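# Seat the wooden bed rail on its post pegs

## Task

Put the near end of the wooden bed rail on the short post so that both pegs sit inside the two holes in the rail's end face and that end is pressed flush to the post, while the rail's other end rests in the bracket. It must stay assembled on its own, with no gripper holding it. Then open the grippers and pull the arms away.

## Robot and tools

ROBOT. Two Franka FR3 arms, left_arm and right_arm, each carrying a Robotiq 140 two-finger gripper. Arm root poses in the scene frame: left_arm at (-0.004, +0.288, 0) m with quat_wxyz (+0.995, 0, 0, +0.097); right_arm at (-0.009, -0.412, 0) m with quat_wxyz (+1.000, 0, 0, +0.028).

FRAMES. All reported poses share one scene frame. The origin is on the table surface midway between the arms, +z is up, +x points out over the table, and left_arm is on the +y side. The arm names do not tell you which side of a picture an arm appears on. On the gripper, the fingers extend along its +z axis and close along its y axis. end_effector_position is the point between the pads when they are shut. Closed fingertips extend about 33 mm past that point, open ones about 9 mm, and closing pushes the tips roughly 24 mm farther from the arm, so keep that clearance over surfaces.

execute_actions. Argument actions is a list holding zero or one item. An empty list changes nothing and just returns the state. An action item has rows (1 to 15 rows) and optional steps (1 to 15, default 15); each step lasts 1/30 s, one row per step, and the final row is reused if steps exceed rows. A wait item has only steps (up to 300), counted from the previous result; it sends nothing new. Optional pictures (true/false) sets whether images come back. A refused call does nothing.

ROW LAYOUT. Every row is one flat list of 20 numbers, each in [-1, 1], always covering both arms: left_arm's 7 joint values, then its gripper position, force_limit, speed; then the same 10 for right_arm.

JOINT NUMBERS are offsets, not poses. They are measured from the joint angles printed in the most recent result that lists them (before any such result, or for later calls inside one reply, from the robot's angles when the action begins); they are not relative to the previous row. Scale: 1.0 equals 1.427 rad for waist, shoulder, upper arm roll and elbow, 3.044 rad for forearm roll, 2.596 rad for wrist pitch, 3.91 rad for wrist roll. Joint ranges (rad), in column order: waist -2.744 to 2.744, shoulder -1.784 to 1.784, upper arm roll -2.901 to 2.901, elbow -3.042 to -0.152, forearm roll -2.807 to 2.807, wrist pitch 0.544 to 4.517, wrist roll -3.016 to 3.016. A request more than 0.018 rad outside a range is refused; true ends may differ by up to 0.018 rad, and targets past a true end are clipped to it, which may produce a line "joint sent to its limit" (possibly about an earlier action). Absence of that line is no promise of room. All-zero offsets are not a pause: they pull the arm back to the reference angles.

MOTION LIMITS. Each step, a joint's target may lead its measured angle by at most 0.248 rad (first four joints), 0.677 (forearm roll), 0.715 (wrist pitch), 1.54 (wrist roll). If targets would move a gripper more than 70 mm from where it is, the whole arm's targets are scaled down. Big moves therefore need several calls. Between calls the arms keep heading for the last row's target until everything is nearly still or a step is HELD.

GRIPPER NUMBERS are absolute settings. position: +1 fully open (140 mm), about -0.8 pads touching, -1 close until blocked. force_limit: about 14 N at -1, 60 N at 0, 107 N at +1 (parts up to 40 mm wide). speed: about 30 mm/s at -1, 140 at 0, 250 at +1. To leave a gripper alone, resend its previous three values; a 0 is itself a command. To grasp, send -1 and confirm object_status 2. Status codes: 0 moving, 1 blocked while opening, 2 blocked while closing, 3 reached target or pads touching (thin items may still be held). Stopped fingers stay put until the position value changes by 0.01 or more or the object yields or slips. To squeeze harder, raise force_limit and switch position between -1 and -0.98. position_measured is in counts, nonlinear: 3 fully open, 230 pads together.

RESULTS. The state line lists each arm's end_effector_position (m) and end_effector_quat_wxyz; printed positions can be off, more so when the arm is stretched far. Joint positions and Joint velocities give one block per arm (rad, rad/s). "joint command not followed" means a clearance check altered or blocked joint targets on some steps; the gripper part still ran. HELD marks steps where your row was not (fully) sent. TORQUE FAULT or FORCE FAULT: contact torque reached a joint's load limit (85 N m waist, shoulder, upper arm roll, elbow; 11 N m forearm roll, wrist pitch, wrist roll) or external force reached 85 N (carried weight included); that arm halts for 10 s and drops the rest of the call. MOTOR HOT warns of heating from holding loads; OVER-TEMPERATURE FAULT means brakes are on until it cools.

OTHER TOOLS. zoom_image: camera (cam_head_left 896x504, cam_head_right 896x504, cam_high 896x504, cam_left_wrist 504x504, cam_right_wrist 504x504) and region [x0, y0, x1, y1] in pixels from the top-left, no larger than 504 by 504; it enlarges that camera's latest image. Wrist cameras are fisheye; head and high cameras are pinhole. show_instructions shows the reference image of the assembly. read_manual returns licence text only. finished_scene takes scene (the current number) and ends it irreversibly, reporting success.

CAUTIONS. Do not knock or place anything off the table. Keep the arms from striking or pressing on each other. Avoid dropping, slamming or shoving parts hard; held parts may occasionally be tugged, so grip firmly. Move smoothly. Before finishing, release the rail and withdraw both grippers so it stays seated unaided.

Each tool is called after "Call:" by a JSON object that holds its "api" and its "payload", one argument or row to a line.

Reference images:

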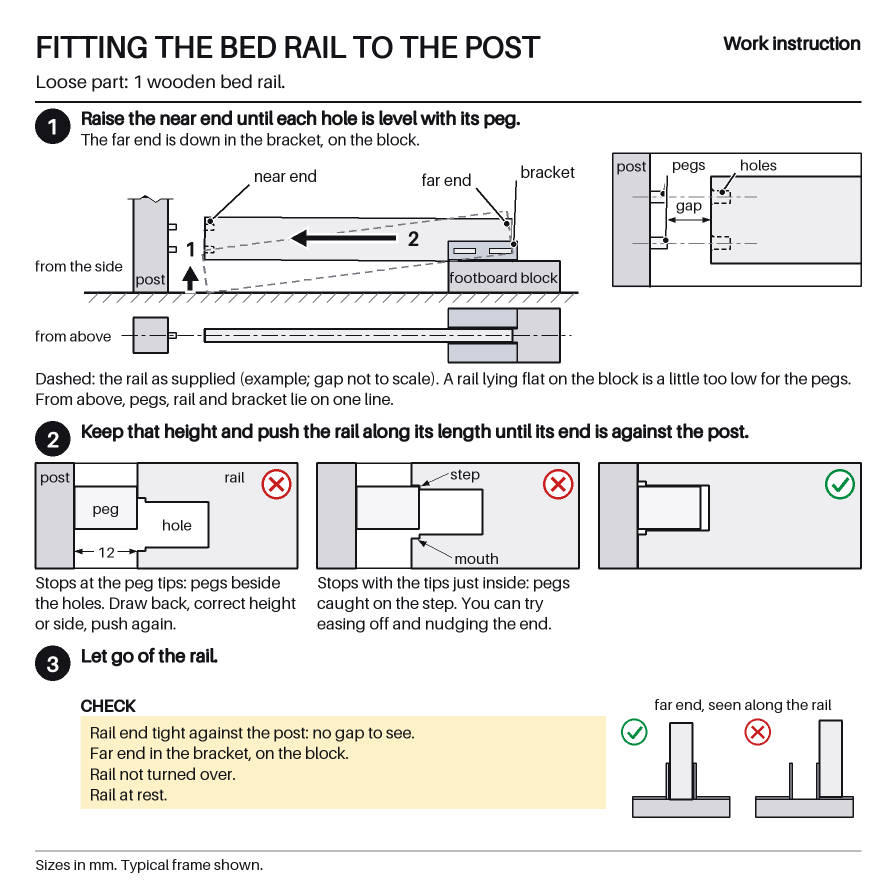

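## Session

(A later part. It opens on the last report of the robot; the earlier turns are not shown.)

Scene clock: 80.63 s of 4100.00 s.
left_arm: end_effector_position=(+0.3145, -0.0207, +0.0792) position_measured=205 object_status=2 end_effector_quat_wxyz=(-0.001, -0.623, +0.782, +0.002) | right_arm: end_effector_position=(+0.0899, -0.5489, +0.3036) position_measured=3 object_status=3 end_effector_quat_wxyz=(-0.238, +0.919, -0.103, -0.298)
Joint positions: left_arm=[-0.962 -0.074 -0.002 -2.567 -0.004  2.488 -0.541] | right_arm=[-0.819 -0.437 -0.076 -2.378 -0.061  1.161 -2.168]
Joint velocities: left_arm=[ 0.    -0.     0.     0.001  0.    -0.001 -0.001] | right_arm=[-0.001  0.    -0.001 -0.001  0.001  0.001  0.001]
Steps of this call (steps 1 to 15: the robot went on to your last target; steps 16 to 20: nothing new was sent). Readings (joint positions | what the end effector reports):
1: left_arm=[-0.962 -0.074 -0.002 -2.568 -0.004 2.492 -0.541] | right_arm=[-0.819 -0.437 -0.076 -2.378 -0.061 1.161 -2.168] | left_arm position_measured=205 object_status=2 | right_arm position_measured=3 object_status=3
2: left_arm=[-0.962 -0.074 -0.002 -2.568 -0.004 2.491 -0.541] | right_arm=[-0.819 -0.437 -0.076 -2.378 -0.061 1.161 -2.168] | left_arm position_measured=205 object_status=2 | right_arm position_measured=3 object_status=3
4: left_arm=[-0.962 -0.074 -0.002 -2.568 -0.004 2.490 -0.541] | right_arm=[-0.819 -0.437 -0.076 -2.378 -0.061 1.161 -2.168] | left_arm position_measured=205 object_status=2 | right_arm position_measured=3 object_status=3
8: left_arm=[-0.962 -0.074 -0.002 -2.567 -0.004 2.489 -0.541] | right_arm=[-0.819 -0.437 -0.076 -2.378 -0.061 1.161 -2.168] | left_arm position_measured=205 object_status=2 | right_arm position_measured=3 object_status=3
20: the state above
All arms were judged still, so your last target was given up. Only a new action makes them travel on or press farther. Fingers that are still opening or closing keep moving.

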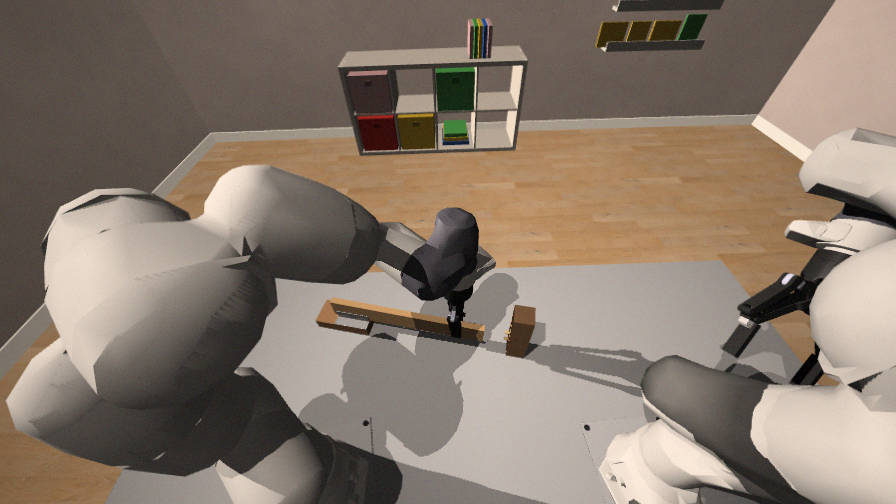

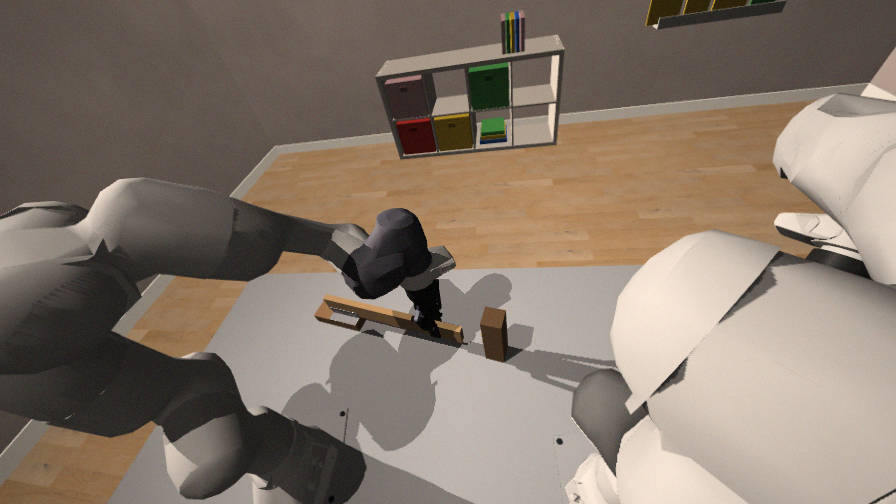

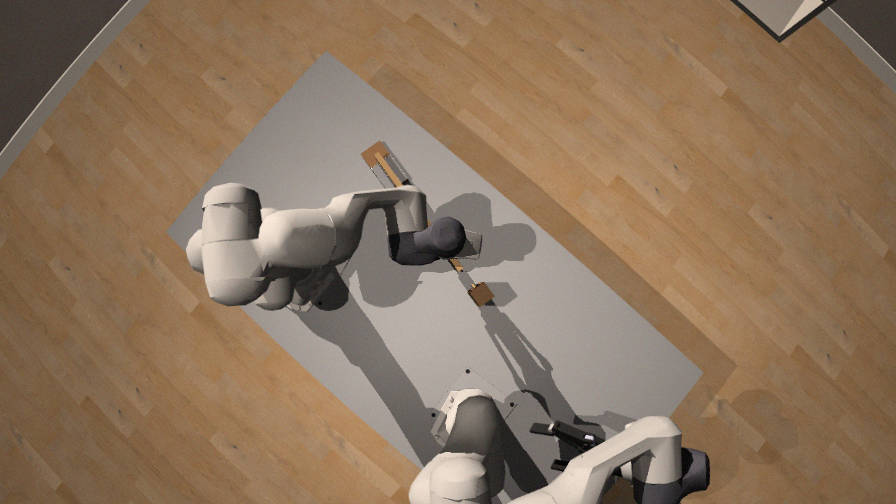

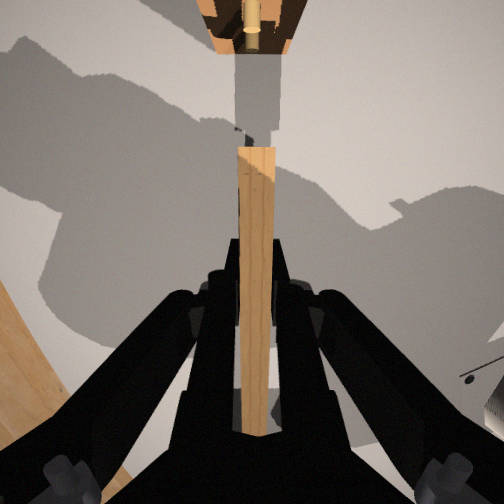

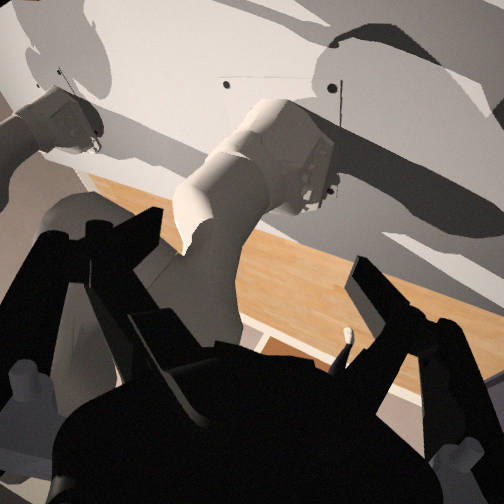

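Call:
{"api": "execute_actions", "payload": {
  "actions": [
    {"rows":[[-0.006,0.003,0,0.007,0,-0.002,-0.004,-1,-0.6,-0.5,0,0,0,0,0,0,0,1,0,0],[-0.013,0.007,0,0.015,0,-0.005,-0.008,-1,-0.6,-0.5,0,0,0,0,0,0,0,1,0,0],[-0.02,0.011,0,0.023,0,-0.008,-0.012,-1,-0.6,-0.5,0,0,0,0,0,0,0,1,0,0],[-0.028,0.015,0,0.032,0,-0.011,-0.016,-1,-0.6,-0.5,0,0,0,0,0,0,0,1,0,0],[-0.036,0.019,0,0.041,0,-0.013,-0.019,-1,-0.6,-0.5,0,0,0,0,0,0,0,1,0,0],[-0.043,0.023,0,0.049,0,-0.015,-0.021,-1,-0.6,-0.5,0,0,0,0,0,0,0,1,0,0],[-0.05,0.027,0,0.057,0,-0.015,-0.021,-1,-0.6,-0.5,0,0,0,0,0,0,0,1,0,0],[-0.0565,0.031,0,0.0645,0,-0.0155,-0.021,-1,-0.6,-0.5,0,0,0,0,0,0,0,1,0,0]]}
  ],
  "pictures": false
}}

Call:
{"api": "execute_actions", "payload": {
  "actions": [
    {"steps":20}
  ]
}}

Call:
{"api": "zoom_image", "payload": {
  "camera": "cam_head_left",
  "region": [460,300,550,365]
}}

Call:
{"api": "zoom_image", "payload": {
  "camera": "cam_head_right",
  "region": [430,300,520,365]
}}

Scene clock: 98.77 s of 4100.00 s.
left_arm: end_effector_position=(+0.3054, -0.0631, +0.0882) position_measured=205 object_status=2 end_effector_quat_wxyz=(-0.002, -0.621, +0.784, +0.002) | right_arm: end_effector_position=(+0.0899, -0.5489, +0.3036) position_measured=3 object_status=3 end_effector_quat_wxyz=(-0.238, +0.919, -0.103, -0.298)
Joint positions: left_arm=[-1.04  -0.029 -0.002 -2.482 -0.006  2.449 -0.612] | right_arm=[-0.819 -0.437 -0.076 -2.378 -0.061  1.161 -2.168]
Joint velocities: left_arm=[-0.006  0.008  0.001  0.019  0.    -0.014 -0.064] | right_arm=[-0.002  0.002 -0.002  0.001 -0.     0.    -0.001]
Steps of this call (steps 1 to 90: nothing new was sent; then 14.63 s passed at rest; steps 91 to 105: all 15 steps of this action). Readings (joint positions | what the end effector reports):
91: left_arm=[-0.963 -0.074 -0.002 -2.566 -0.004 2.487 -0.541] | right_arm=[-0.819 -0.437 -0.076 -2.378 -0.061 1.161 -2.168] | left_arm position_measured=205 object_status=2 | right_arm position_measured=3 object_status=3
92: left_arm=[-0.966 -0.071 -0.001 -2.561 -0.004 2.485 -0.544] | right_arm=[-0.819 -0.437 -0.076 -2.378 -0.061 1.161 -2.168] | left_arm position_measured=205 object_status=2 | right_arm position_measured=3 object_status=3
94: left_arm=[-0.980 -0.062 -0.000 -2.546 -0.004 2.478 -0.554] | right_arm=[-0.819 -0.437 -0.076 -2.378 -0.061 1.161 -2.168] | left_arm position_measured=205 object_status=2 | right_arm position_measured=3 object_status=3
98: left_arm=[-1.019 -0.040 -0.000 -2.504 -0.005 2.460 -0.582] | right_arm=[-0.819 -0.437 -0.076 -2.378 -0.061 1.161 -2.168] | left_arm position_measured=205 object_status=2 | right_arm position_measured=3 object_status=3
105: the state above

Scene clock: 99.43 s of 4100.00 s.
left_arm: end_effector_position=(+0.3061, -0.0646, +0.0894) position_measured=205 object_status=2 end_effector_quat_wxyz=(-0.002, -0.624, +0.781, +0.001) | right_arm: end_effector_position=(+0.0899, -0.5489, +0.3036) position_measured=3 object_status=3 end_effector_quat_wxyz=(-0.238, +0.919, -0.103, -0.298)
Joint positions: left_arm=[-1.041 -0.029 -0.002 -2.479 -0.006  2.448 -0.62 ] | right_arm=[-0.819 -0.437 -0.076 -2.378 -0.061  1.161 -2.168]
Joint velocities: left_arm=[-0.001  0.001  0.001  0.    -0.001 -0.    -0.   ] | right_arm=[-0.002  0.001  0.001 -0.001 -0.001  0.     0.   ]
Steps of this call (steps 1 to 15: the robot went on to your last target; steps 16 to 20: nothing new was sent). Readings (joint positions | what the end effector reports):
1: left_arm=[-1.040 -0.029 -0.002 -2.482 -0.006 2.448 -0.614] | right_arm=[-0.819 -0.437 -0.076 -2.378 -0.061 1.161 -2.168] | left_arm position_measured=205 object_status=2 | right_arm position_measured=3 object_status=3
2: left_arm=[-1.040 -0.029 -0.002 -2.481 -0.006 2.448 -0.616] | right_arm=[-0.819 -0.437 -0.076 -2.378 -0.061 1.161 -2.168] | left_arm position_measured=205 object_status=2 | right_arm position_measured=3 object_status=3
4: left_arm=[-1.040 -0.029 -0.002 -2.480 -0.006 2.448 -0.617] | right_arm=[-0.819 -0.437 -0.076 -2.378 -0.061 1.161 -2.168] | left_arm position_measured=205 object_status=2 | right_arm position_measured=3 object_status=3
8: left_arm=[-1.040 -0.029 -0.002 -2.479 -0.006 2.448 -0.619] | right_arm=[-0.819 -0.437 -0.076 -2.378 -0.061 1.161 -2.168] | left_arm position_measured=205 object_status=2 | right_arm position_measured=3 object_status=3
20: the state above
All arms were judged still, so your last target was given up. Only a new action makes them travel on or press farther. Fingers that are still opening or closing keep moving.

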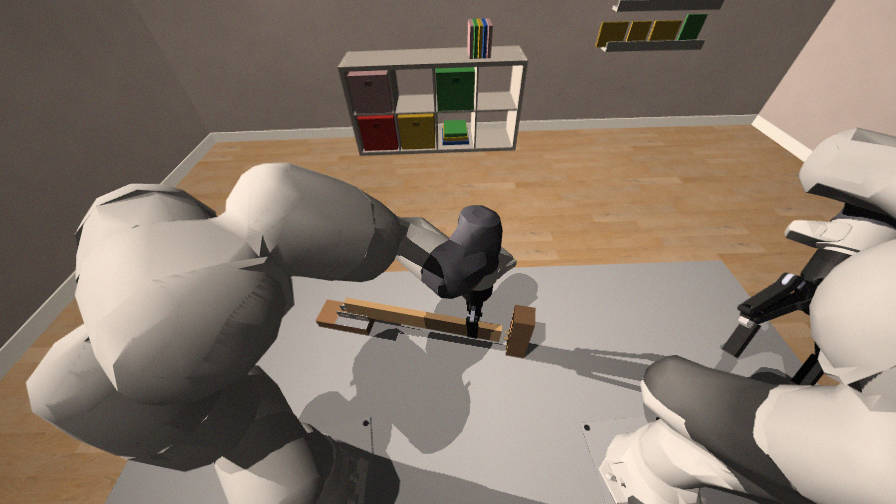

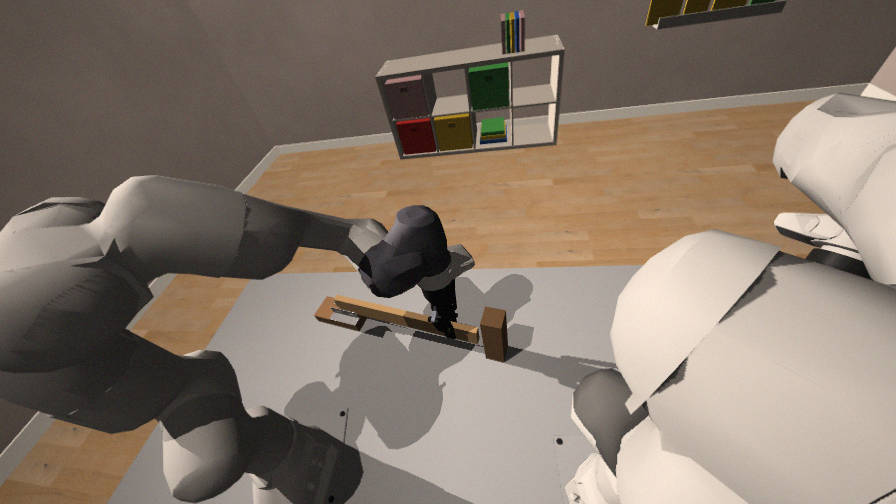

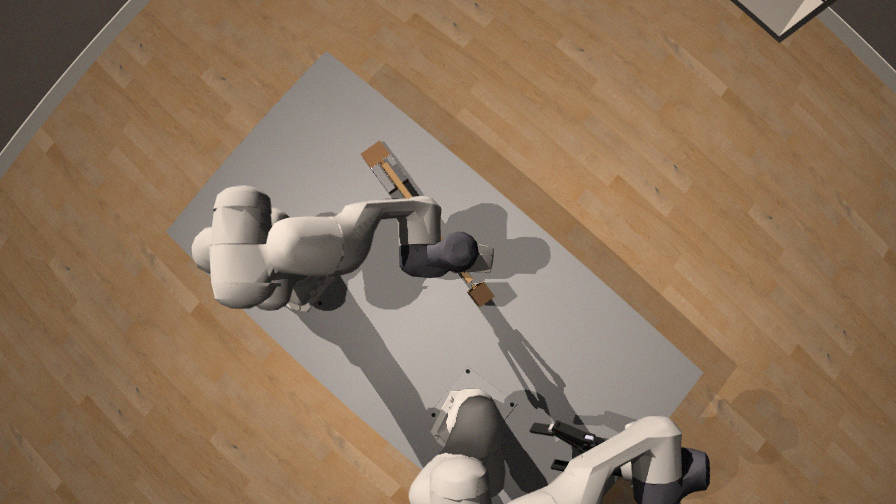

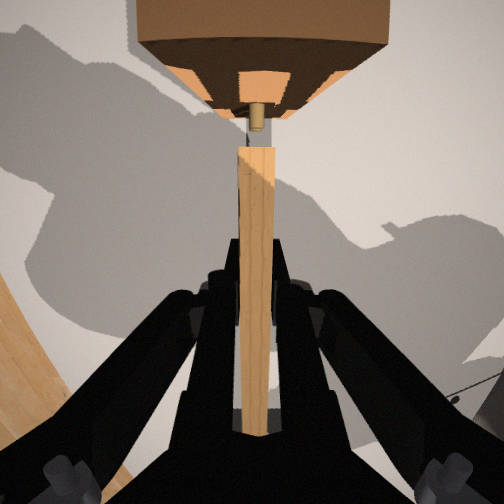

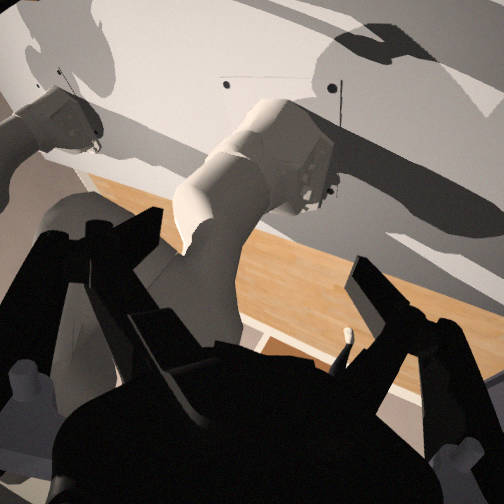

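Region (460, 300, 550, 365) of cam_head_left's 896x504 image, scaled by 5.600, with more detail than that image has.

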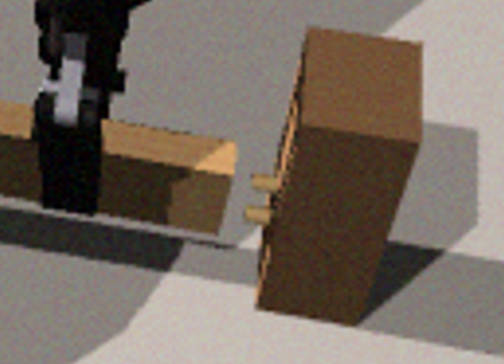

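Region (430, 300, 520, 365) of cam_head_right's 896x504 image, scaled by 5.600, with more detail than that image has.

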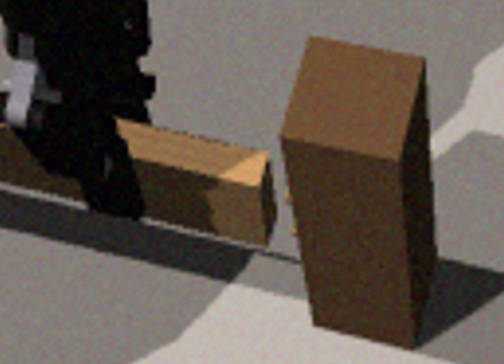

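Call:
{"api": "zoom_image", "payload": {
  "camera": "cam_head_left",
  "region": [310,285,430,350]
}}

Region (310, 285, 430, 350) of cam_head_left's 896x504 image, scaled by 4.200, with more detail than that image has; it fills the top 273 rows of this view, and the rest is white.

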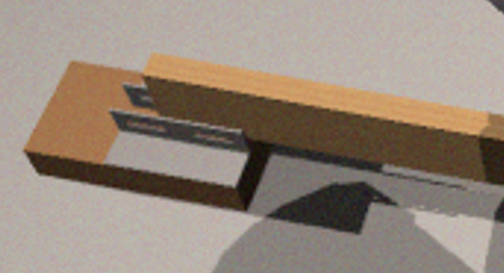

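Call:
{"api": "execute_actions", "payload": {
  "actions": [
    {"rows":[[0.002,-0.001,0,-0.004,-0.007,0.007,0.006,-1,-0.6,-0.5,0,0,0,0,0,0,0,1,0,0],[0.004,-0.002,0,-0.008,-0.014,0.015,0.012,-1,-0.6,-0.5,0,0,0,0,0,0,0,1,0,0],[0.006,-0.003,0,-0.012,-0.021,0.023,0.018,-1,-0.6,-0.5,0,0,0,0,0,0,0,1,0,0],[0.008,-0.004,0,-0.016,-0.021,0.023,0.018,-1,-0.6,-0.5,0,0,0,0,0,0,0,1,0,0],[0.01,-0.005,0,-0.02,-0.021,0.023,0.018,-1,-0.6,-0.5,0,0,0,0,0,0,0,1,0,0],[0.013,-0.006,0,-0.025,-0.021,0.023,0.018,-1,-0.6,-0.5,0,0,0,0,0,0,0,1,0,0]]}
  ],
  "pictures": false
}}

Call:
{"api": "execute_actions", "payload": {
  "actions": [
    {"steps":20}
  ]
}}

Call:
{"api": "zoom_image", "payload": {
  "camera": "cam_head_left",
  "region": [460,300,550,365]
}}

Call:
{"api": "zoom_image", "payload": {
  "camera": "cam_head_left",
  "region": [310,285,430,350]
}}

Scene clock: 138.13 s of 4100.00 s.
left_arm: end_effector_position=(+0.3066, -0.0641, +0.0840) position_measured=205 object_status=2 end_effector_quat_wxyz=(-0.018, -0.626, +0.779, -0.014) | right_arm: end_effector_position=(+0.0899, -0.5489, +0.3036) position_measured=3 object_status=3 end_effector_quat_wxyz=(-0.238, +0.919, -0.103, -0.298)
Joint positions: left_arm=[-1.024 -0.035 -0.003 -2.513 -0.064  2.502 -0.563] | right_arm=[-0.819 -0.437 -0.076 -2.378 -0.061  1.161 -2.168]
Joint velocities: left_arm=[ 0.002  0.    -0.    -0.008 -0.018  0.011  0.027] | right_arm=[-0.001 -0.002 -0.001 -0.001  0.    -0.     0.   ]
Steps of this call (steps 1 to 90: nothing new was sent; then 35.20 s passed at rest; steps 91 to 105: all 15 steps of this action). Readings (joint positions | what the end effector reports):
91: left_arm=[-1.040 -0.029 -0.002 -2.480 -0.010 2.451 -0.619] | right_arm=[-0.819 -0.437 -0.076 -2.378 -0.061 1.161 -2.168] | left_arm position_measured=205 object_status=2 | right_arm position_measured=3 object_status=3
92: left_arm=[-1.040 -0.029 -0.002 -2.482 -0.018 2.457 -0.615] | right_arm=[-0.819 -0.437 -0.076 -2.378 -0.061 1.161 -2.168] | left_arm position_measured=205 object_status=2 | right_arm position_measured=3 object_status=3
94: left_arm=[-1.036 -0.030 -0.002 -2.491 -0.038 2.473 -0.601] | right_arm=[-0.819 -0.437 -0.076 -2.378 -0.061 1.161 -2.168] | left_arm position_measured=205 object_status=2 | right_arm position_measured=3 object_status=3
98: left_arm=[-1.027 -0.034 -0.003 -2.507 -0.056 2.493 -0.578] | right_arm=[-0.819 -0.437 -0.076 -2.378 -0.061 1.161 -2.168] | left_arm position_measured=205 object_status=2 | right_arm position_measured=3 object_status=3
105: the state above

Scene clock: 138.80 s of 4100.00 s.
left_arm: end_effector_position=(+0.3063, -0.0640, +0.0837) position_measured=205 object_status=2 end_effector_quat_wxyz=(-0.019, -0.625, +0.780, -0.014) | right_arm: end_effector_position=(+0.0899, -0.5489, +0.3036) position_measured=3 object_status=3 end_effector_quat_wxyz=(-0.238, +0.919, -0.103, -0.298)
Joint positions: left_arm=[-1.024 -0.035 -0.003 -2.514 -0.067  2.503 -0.559] | right_arm=[-0.819 -0.437 -0.076 -2.378 -0.061  1.161 -2.168]
Joint velocities: left_arm=[ 0.001  0.001 -0.001  0.    -0.     0.001 -0.001] | right_arm=[ 0.    -0.001  0.    -0.001 -0.     0.     0.001]
Steps of this call (steps 1 to 15: the robot went on to your last target; steps 16 to 20: nothing new was sent). Readings (joint positions | what the end effector reports):
1: left_arm=[-1.024 -0.035 -0.003 -2.513 -0.065 2.503 -0.562] | right_arm=[-0.819 -0.437 -0.076 -2.378 -0.061 1.161 -2.168] | left_arm position_measured=205 object_status=2 | right_arm position_measured=3 object_status=3
2: left_arm=[-1.024 -0.035 -0.003 -2.513 -0.065 2.503 -0.562] | right_arm=[-0.819 -0.437 -0.076 -2.378 -0.061 1.161 -2.168] | left_arm position_measured=205 object_status=2 | right_arm position_measured=3 object_status=3
4: left_arm=[-1.024 -0.035 -0.003 -2.513 -0.066 2.503 -0.561] | right_arm=[-0.819 -0.437 -0.076 -2.378 -0.061 1.161 -2.168] | left_arm position_measured=205 object_status=2 | right_arm position_measured=3 object_status=3
8: left_arm=[-1.024 -0.035 -0.003 -2.514 -0.067 2.503 -0.560] | right_arm=[-0.819 -0.437 -0.076 -2.378 -0.061 1.161 -2.168] | left_arm position_measured=205 object_status=2 | right_arm position_measured=3 object_status=3
20: the state above
All arms were judged still, so your last target was given up. Only a new action makes them travel on or press farther. Fingers that are still opening or closing keep moving.

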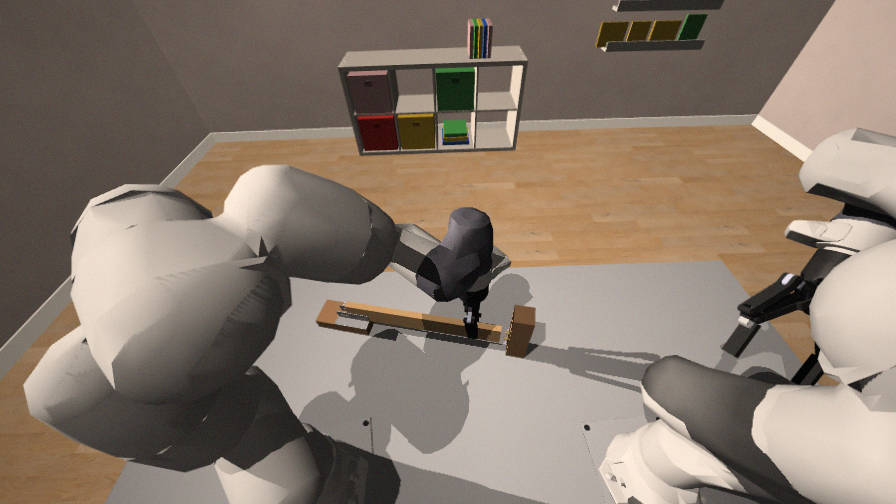

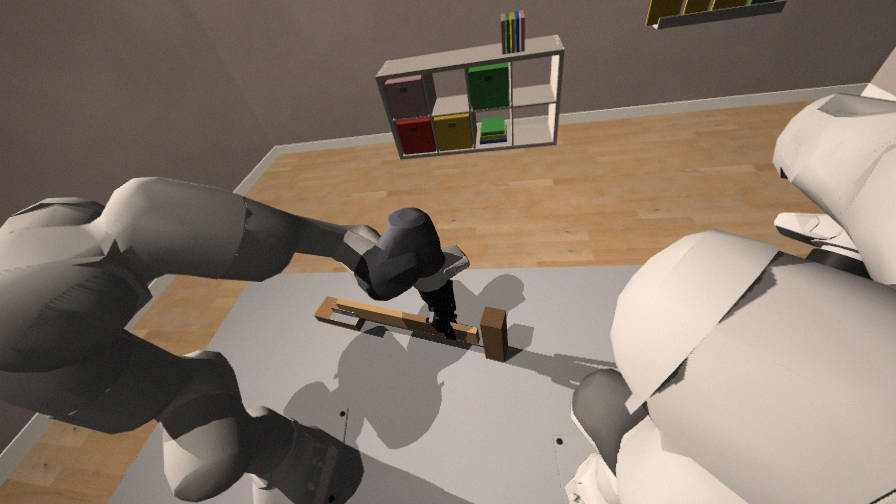

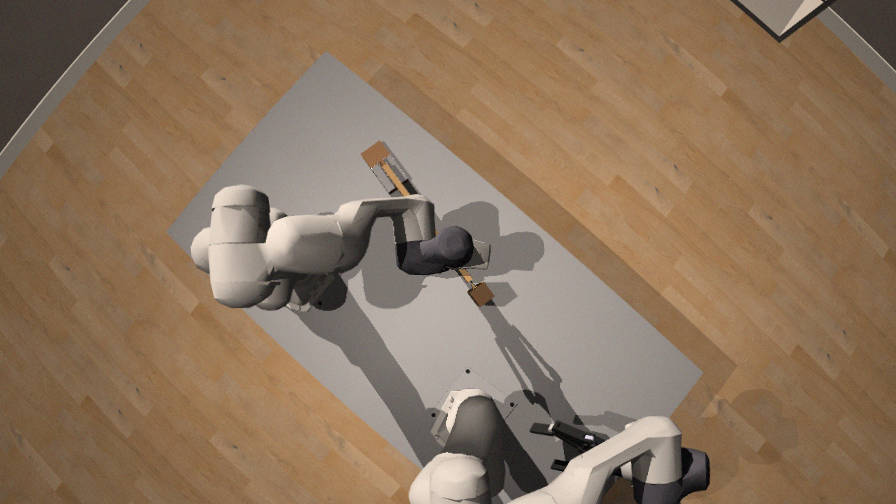

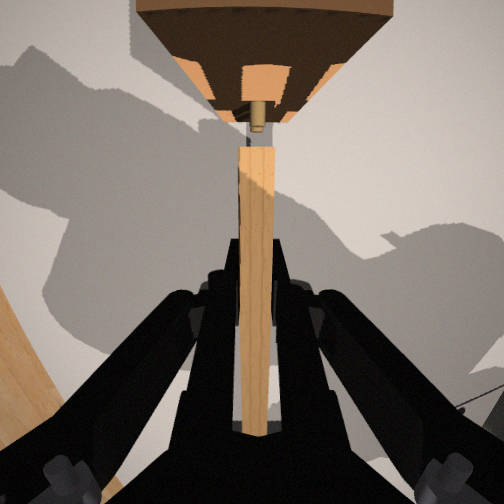

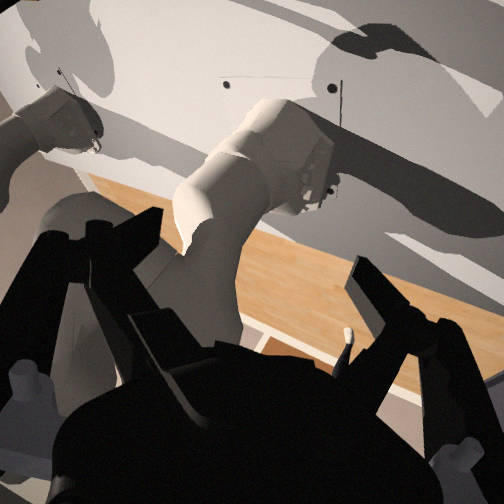

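Region (460, 300, 550, 365) of cam_head_left's 896x504 image, scaled by 5.600, with more detail than that image has.

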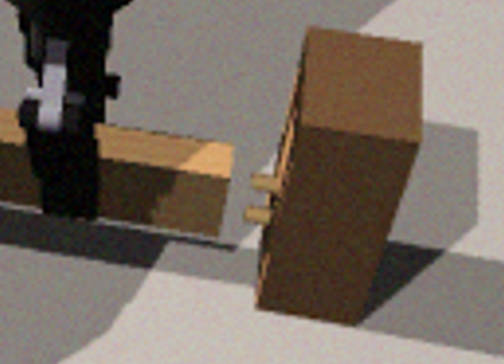

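Region (310, 285, 430, 350) of cam_head_left's 896x504 image, scaled by 4.200, with more detail than that image has; it fills the top 273 rows of this view, and the rest is white.

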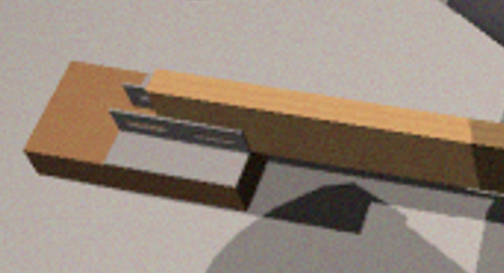

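Call:
{"api": "execute_actions", "payload": {
  "actions": [
    {"rows":[[-0.006,0.0057,0,0.002,-0.0073,0.0075,0.003,-0.98,0,-0.5,0,0,0,0,0,0,0,1,0,0]]}
  ],
  "pictures": false
}}

Call:
{"api": "execute_actions", "payload": {
  "actions": [
    {"steps":15}
  ]
}}

Call:
{"api": "zoom_image", "payload": {
  "camera": "cam_head_left",
  "region": [480,315,530,355]
}}

Call:
{"api": "zoom_image", "payload": {
  "camera": "cam_left_wrist",
  "region": [210,90,310,190]
}}

Scene clock: 148.10 s of 4100.00 s.
left_arm: end_effector_position=(+0.3049, -0.0690, +0.0819) position_measured=206 object_status=2 end_effector_quat_wxyz=(-0.023, -0.626, +0.780, -0.018) | right_arm: end_effector_position=(+0.0899, -0.5489, +0.3036) position_measured=3 object_status=3 end_effector_quat_wxyz=(-0.238, +0.919, -0.103, -0.298)
Joint positions: left_arm=[-1.03  -0.028 -0.002 -2.513 -0.084  2.516 -0.551] | right_arm=[-0.819 -0.437 -0.076 -2.378 -0.061  1.161 -2.168]
Joint velocities: left_arm=[-0.001  0.    -0.001 -0.001 -0.002  0.005  0.001] | right_arm=[-0.001 -0.002 -0.001  0.001  0.002 -0.    -0.001]
Steps of this call (steps 1 to 90: nothing new was sent; then 5.80 s passed at rest; steps 91 to 105: all 15 steps of this action). Readings (joint positions | what the end effector reports):
91: left_arm=[-1.025 -0.034 -0.002 -2.514 -0.071 2.506 -0.558] | right_arm=[-0.819 -0.437 -0.076 -2.378 -0.061 1.161 -2.168] | left_arm position_measured=205 object_status=0 | right_arm position_measured=3 object_status=3
92: left_arm=[-1.026 -0.032 -0.002 -2.513 -0.074 2.508 -0.557] | right_arm=[-0.819 -0.437 -0.076 -2.378 -0.061 1.161 -2.168] | left_arm position_measured=206 object_status=0 | right_arm position_measured=3 object_status=3
94: left_arm=[-1.029 -0.030 -0.002 -2.513 -0.078 2.511 -0.555] | right_arm=[-0.819 -0.437 -0.076 -2.378 -0.061 1.161 -2.168] | left_arm position_measured=206 object_status=0 | right_arm position_measured=3 object_status=3
98: left_arm=[-1.030 -0.028 -0.002 -2.513 -0.082 2.515 -0.552] | right_arm=[-0.819 -0.437 -0.076 -2.378 -0.061 1.161 -2.168] | left_arm position_measured=206 object_status=2 | right_arm position_measured=3 object_status=3
105: the state above

Scene clock: 148.60 s of 4100.00 s.
left_arm: end_effector_position=(+0.3049, -0.0691, +0.0820) position_measured=206 object_status=2 end_effector_quat_wxyz=(-0.024, -0.626, +0.780, -0.018) | right_arm: end_effector_position=(+0.0899, -0.5489, +0.3036) position_measured=3 object_status=3 end_effector_quat_wxyz=(-0.238, +0.919, -0.103, -0.298)
Joint positions: left_arm=[-1.03  -0.028 -0.002 -2.513 -0.084  2.517 -0.551] | right_arm=[-0.819 -0.437 -0.076 -2.378 -0.061  1.161 -2.168]
Joint velocities: left_arm=[-0.     0.     0.001  0.001  0.001  0.001 -0.   ] | right_arm=[ 0.001  0.     0.     0.001 -0.    -0.001  0.001]
Steps of this call (steps 1 to 15: the robot went on to your last target). Readings (joint positions | what the end effector reports):
1: left_arm=[-1.030 -0.028 -0.002 -2.513 -0.084 2.517 -0.551] | right_arm=[-0.819 -0.437 -0.076 -2.378 -0.061 1.161 -2.168] | left_arm position_measured=206 object_status=2 | right_arm position_measured=3 object_status=3
2: left_arm=[-1.030 -0.028 -0.002 -2.513 -0.084 2.517 -0.551] | right_arm=[-0.819 -0.437 -0.076 -2.378 -0.061 1.161 -2.168] | left_arm position_measured=206 object_status=2 | right_arm position_measured=3 object_status=3
4: left_arm=[-1.030 -0.028 -0.002 -2.513 -0.084 2.517 -0.551] | right_arm=[-0.819 -0.437 -0.076 -2.378 -0.061 1.161 -2.168] | left_arm position_measured=206 object_status=2 | right_arm position_measured=3 object_status=3
8: left_arm=[-1.030 -0.028 -0.002 -2.513 -0.084 2.517 -0.551] | right_arm=[-0.819 -0.437 -0.076 -2.378 -0.061 1.161 -2.168] | left_arm position_measured=206 object_status=2 | right_arm position_measured=3 object_status=3
15: the state above
All arms were judged still, so your last target was given up. Only a new action makes them travel on or press farther. Fingers that are still opening or closing keep moving.

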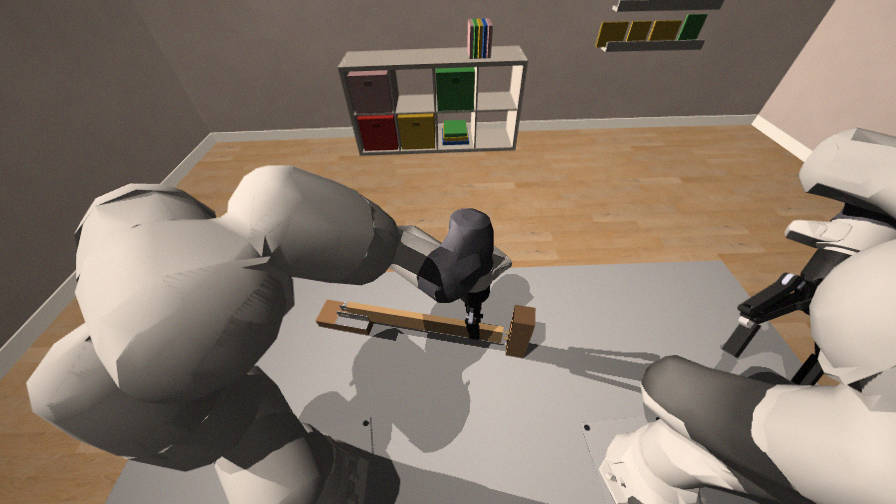

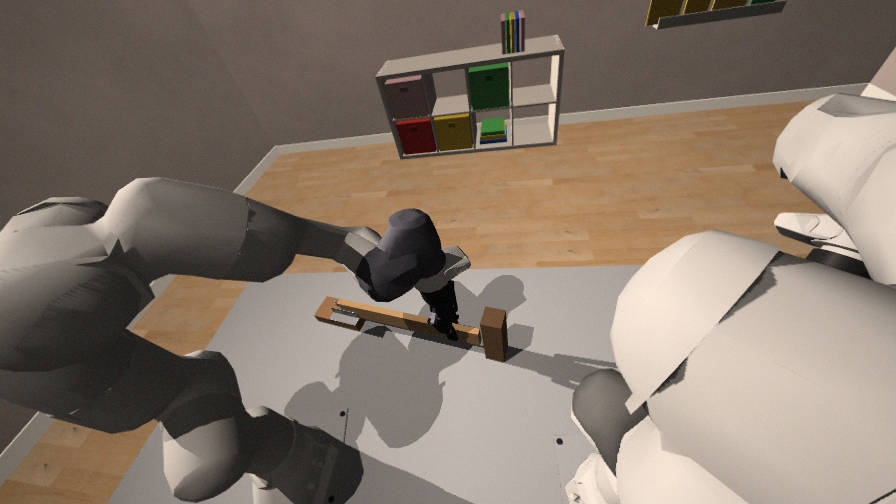

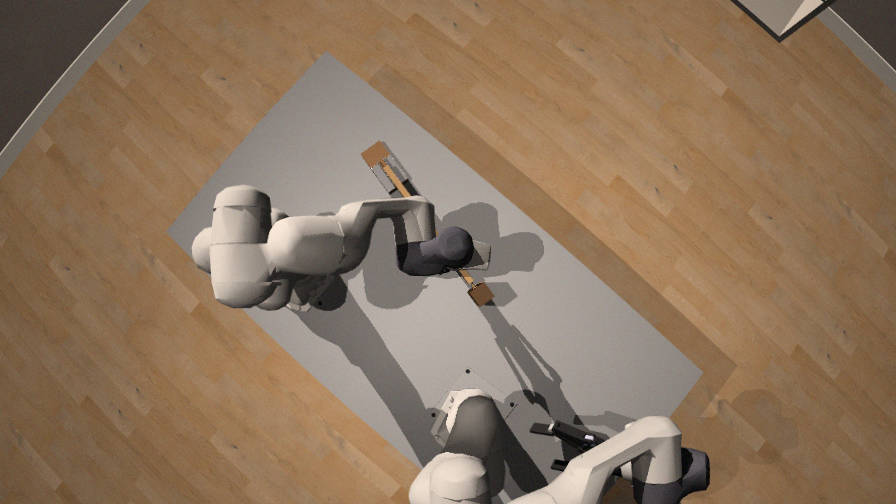

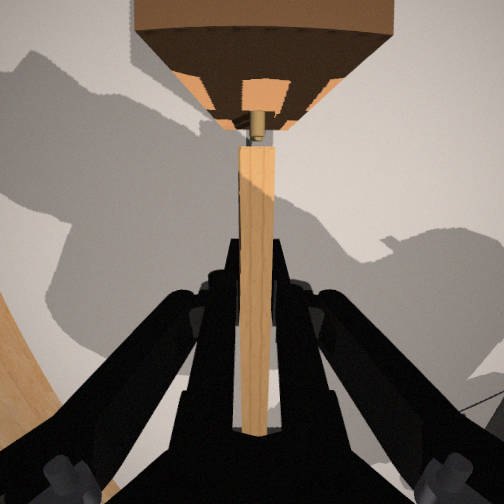

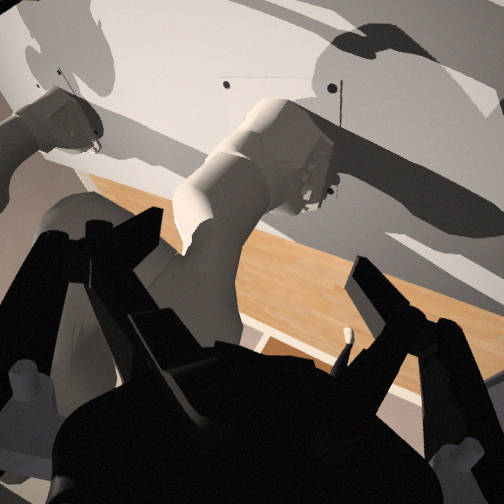

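Region (480, 315, 530, 355) of cam_head_left's 896x504 image, scaled by 10.080, with more detail than that image has; it fills the top 403 rows of this view, and the rest is white.

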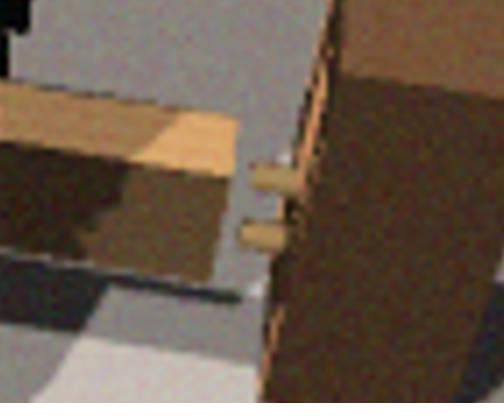

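Region (210, 90, 310, 190) of cam_left_wrist's 504x504 image, scaled by 5.040, with more detail than that image has.

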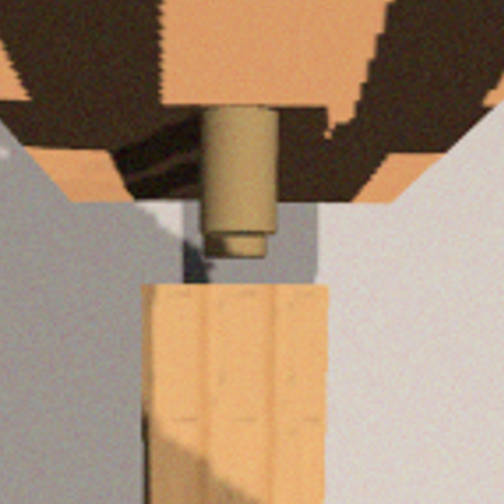

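Call:
{"api": "execute_actions", "payload": {
  "actions": [
    {"rows":[[-0.004,0.003,0,0.004,0,-0.001,-0.003,-0.98,0,-0.5,0,0,0,0,0,0,0,1,0,0],[-0.004,0.003,0,0.004,0,-0.001,-0.003,-0.98,0,-0.5,0,0,0,0,0,0,0,1,0,0],[-0.008,0.006,0,0.008,0,-0.001,-0.005,-0.98,0,-0.5,0,0,0,0,0,0,0,1,0,0],[-0.008,0.006,0,0.008,0,-0.001,-0.005,-0.98,0,-0.5,0,0,0,0,0,0,0,1,0,0],[-0.013,0.0093,0,0.0128,0,-0.001,-0.005,-0.98,0,-0.5,0,0,0,0,0,0,0,1,0,0]]}
  ],
  "pictures": false
}}

Call:
{"api": "execute_actions", "payload": {
  "actions": [
    {"steps":15}
  ]
}}

Call:
{"api": "zoom_image", "payload": {
  "camera": "cam_left_wrist",
  "region": [210,90,310,190]
}}

Scene clock: 163.83 s of 4100.00 s.
left_arm: end_effector_position=(+0.3030, -0.0747, +0.0816) position_measured=206 object_status=2 end_effector_quat_wxyz=(-0.024, -0.624, +0.781, -0.016) | right_arm: end_effector_position=(+0.0899, -0.5489, +0.3036) position_measured=3 object_status=3 end_effector_quat_wxyz=(-0.238, +0.919, -0.103, -0.298)
Joint positions: left_arm=[-1.043 -0.017  0.    -2.499 -0.082  2.51  -0.561] | right_arm=[-0.819 -0.437 -0.076 -2.378 -0.061  1.161 -2.168]
Joint velocities: left_arm=[-0.     0.001  0.001  0.002  0.002 -0.003 -0.004] | right_arm=[-0.001 -0.     0.002 -0.001 -0.001 -0.    -0.001]
Steps of this call (steps 1 to 90: nothing new was sent; then 11.73 s passed at rest; steps 91 to 105: all 15 steps of this action). Readings (joint positions | what the end effector reports):
91: left_arm=[-1.031 -0.027 -0.002 -2.512 -0.084 2.516 -0.552] | right_arm=[-0.819 -0.437 -0.076 -2.378 -0.061 1.161 -2.168] | left_arm position_measured=206 object_status=2 | right_arm position_measured=3 object_status=3
92: left_arm=[-1.031 -0.026 -0.002 -2.512 -0.084 2.516 -0.552] | right_arm=[-0.819 -0.437 -0.076 -2.378 -0.061 1.161 -2.168] | left_arm position_measured=206 object_status=2 | right_arm position_measured=3 object_status=3
94: left_arm=[-1.035 -0.023 -0.002 -2.508 -0.084 2.514 -0.555] | right_arm=[-0.819 -0.437 -0.076 -2.378 -0.061 1.161 -2.168] | left_arm position_measured=206 object_status=2 | right_arm position_measured=3 object_status=3
98: left_arm=[-1.042 -0.018 -0.001 -2.500 -0.083 2.512 -0.559] | right_arm=[-0.819 -0.437 -0.076 -2.378 -0.061 1.161 -2.168] | left_arm position_measured=206 object_status=2 | right_arm position_measured=3 object_status=3
105: the state above

Scene clock: 164.33 s of 4100.00 s.
left_arm: end_effector_position=(+0.3030, -0.0747, +0.0816) position_measured=206 object_status=2 end_effector_quat_wxyz=(-0.024, -0.624, +0.781, -0.016) | right_arm: end_effector_position=(+0.0899, -0.5489, +0.3036) position_measured=3 object_status=3 end_effector_quat_wxyz=(-0.238, +0.919, -0.103, -0.298)
Joint positions: left_arm=[-1.043 -0.017  0.    -2.499 -0.082  2.509 -0.561] | right_arm=[-0.819 -0.437 -0.076 -2.378 -0.061  1.161 -2.168]
Joint velocities: left_arm=[-0.002  0.002 -0.001 -0.001  0.     0.    -0.   ] | right_arm=[-0.001 -0.002  0.     0.001  0.001 -0.001 -0.001]
Steps of this call (steps 1 to 15: the robot went on to your last target). Readings (joint positions | what the end effector reports):
1: left_arm=[-1.043 -0.017 0.000 -2.499 -0.082 2.510 -0.561] | right_arm=[-0.819 -0.437 -0.076 -2.378 -0.061 1.161 -2.168] | left_arm position_measured=206 object_status=2 | right_arm position_measured=3 object_status=3
2: left_arm=[-1.043 -0.017 0.000 -2.499 -0.082 2.510 -0.561] | right_arm=[-0.819 -0.437 -0.076 -2.378 -0.061 1.161 -2.168] | left_arm position_measured=206 object_status=2 | right_arm position_measured=3 object_status=3
4: left_arm=[-1.043 -0.017 0.000 -2.499 -0.082 2.510 -0.561] | right_arm=[-0.819 -0.437 -0.076 -2.378 -0.061 1.161 -2.168] | left_arm position_measured=206 object_status=2 | right_arm position_measured=3 object_status=3
8: left_arm=[-1.043 -0.017 0.000 -2.499 -0.082 2.509 -0.561] | right_arm=[-0.819 -0.437 -0.076 -2.378 -0.061 1.161 -2.168] | left_arm position_measured=206 object_status=2 | right_arm position_measured=3 object_status=3
15: the state above
All arms were judged still, so your last target was given up. Only a new action makes them travel on or press farther. Fingers that are still opening or closing keep moving.

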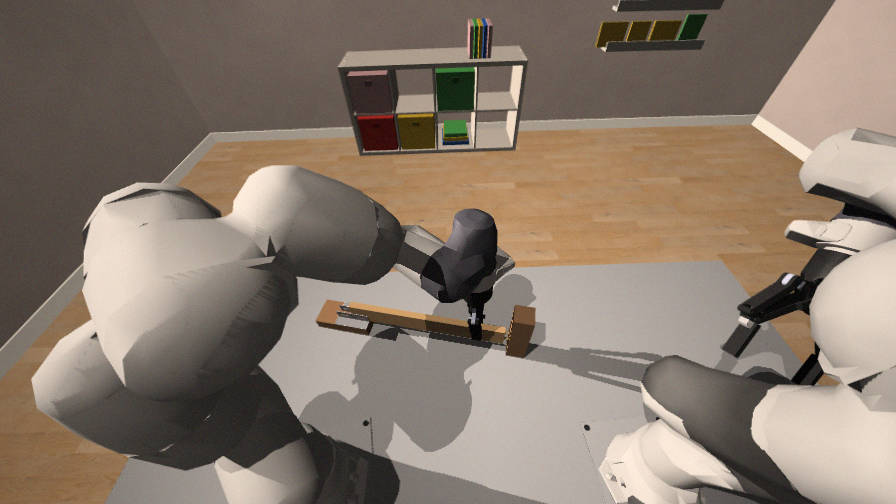

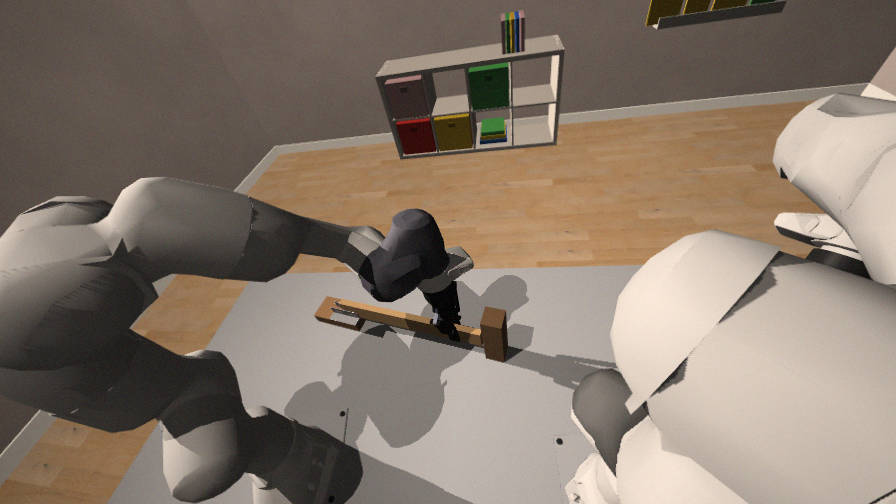

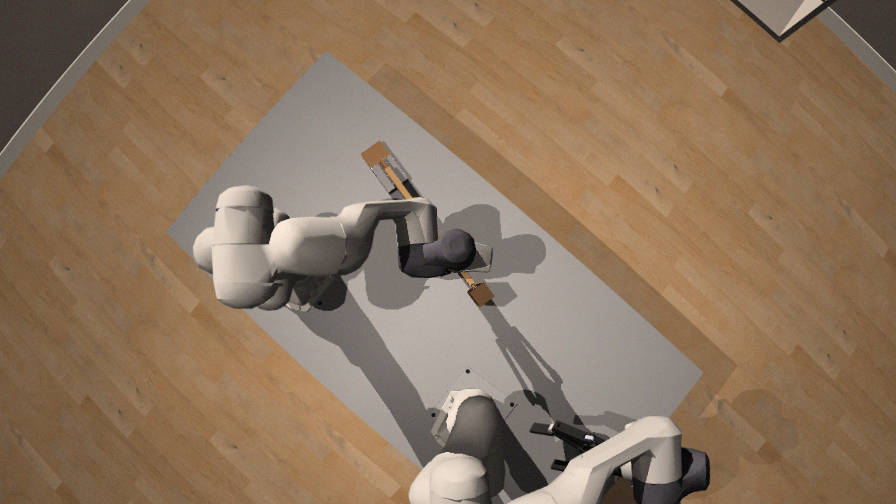

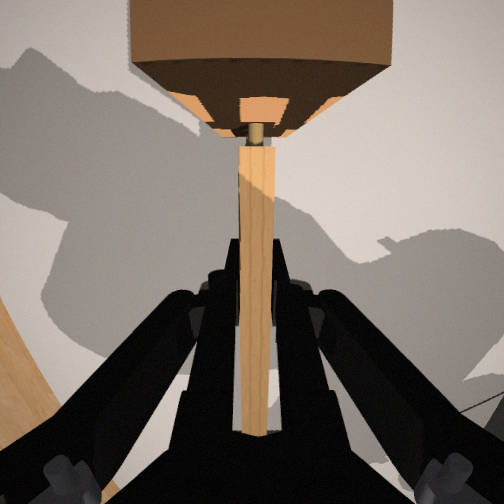

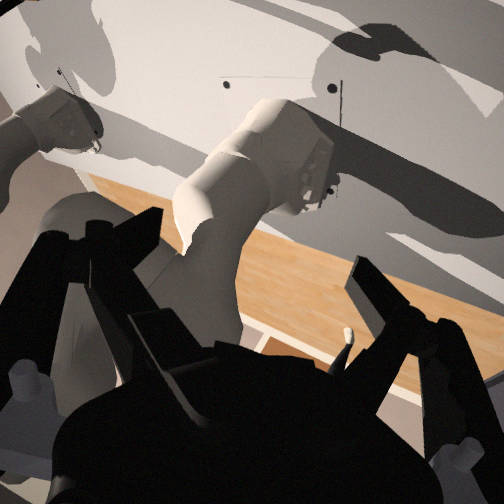

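Region (210, 90, 310, 190) of cam_left_wrist's 504x504 image, scaled by 5.040, with more detail than that image has.

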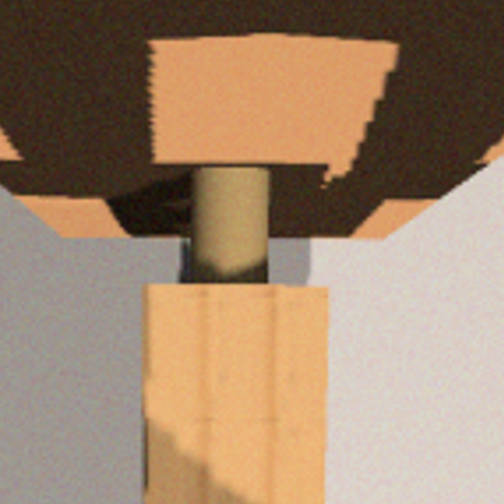

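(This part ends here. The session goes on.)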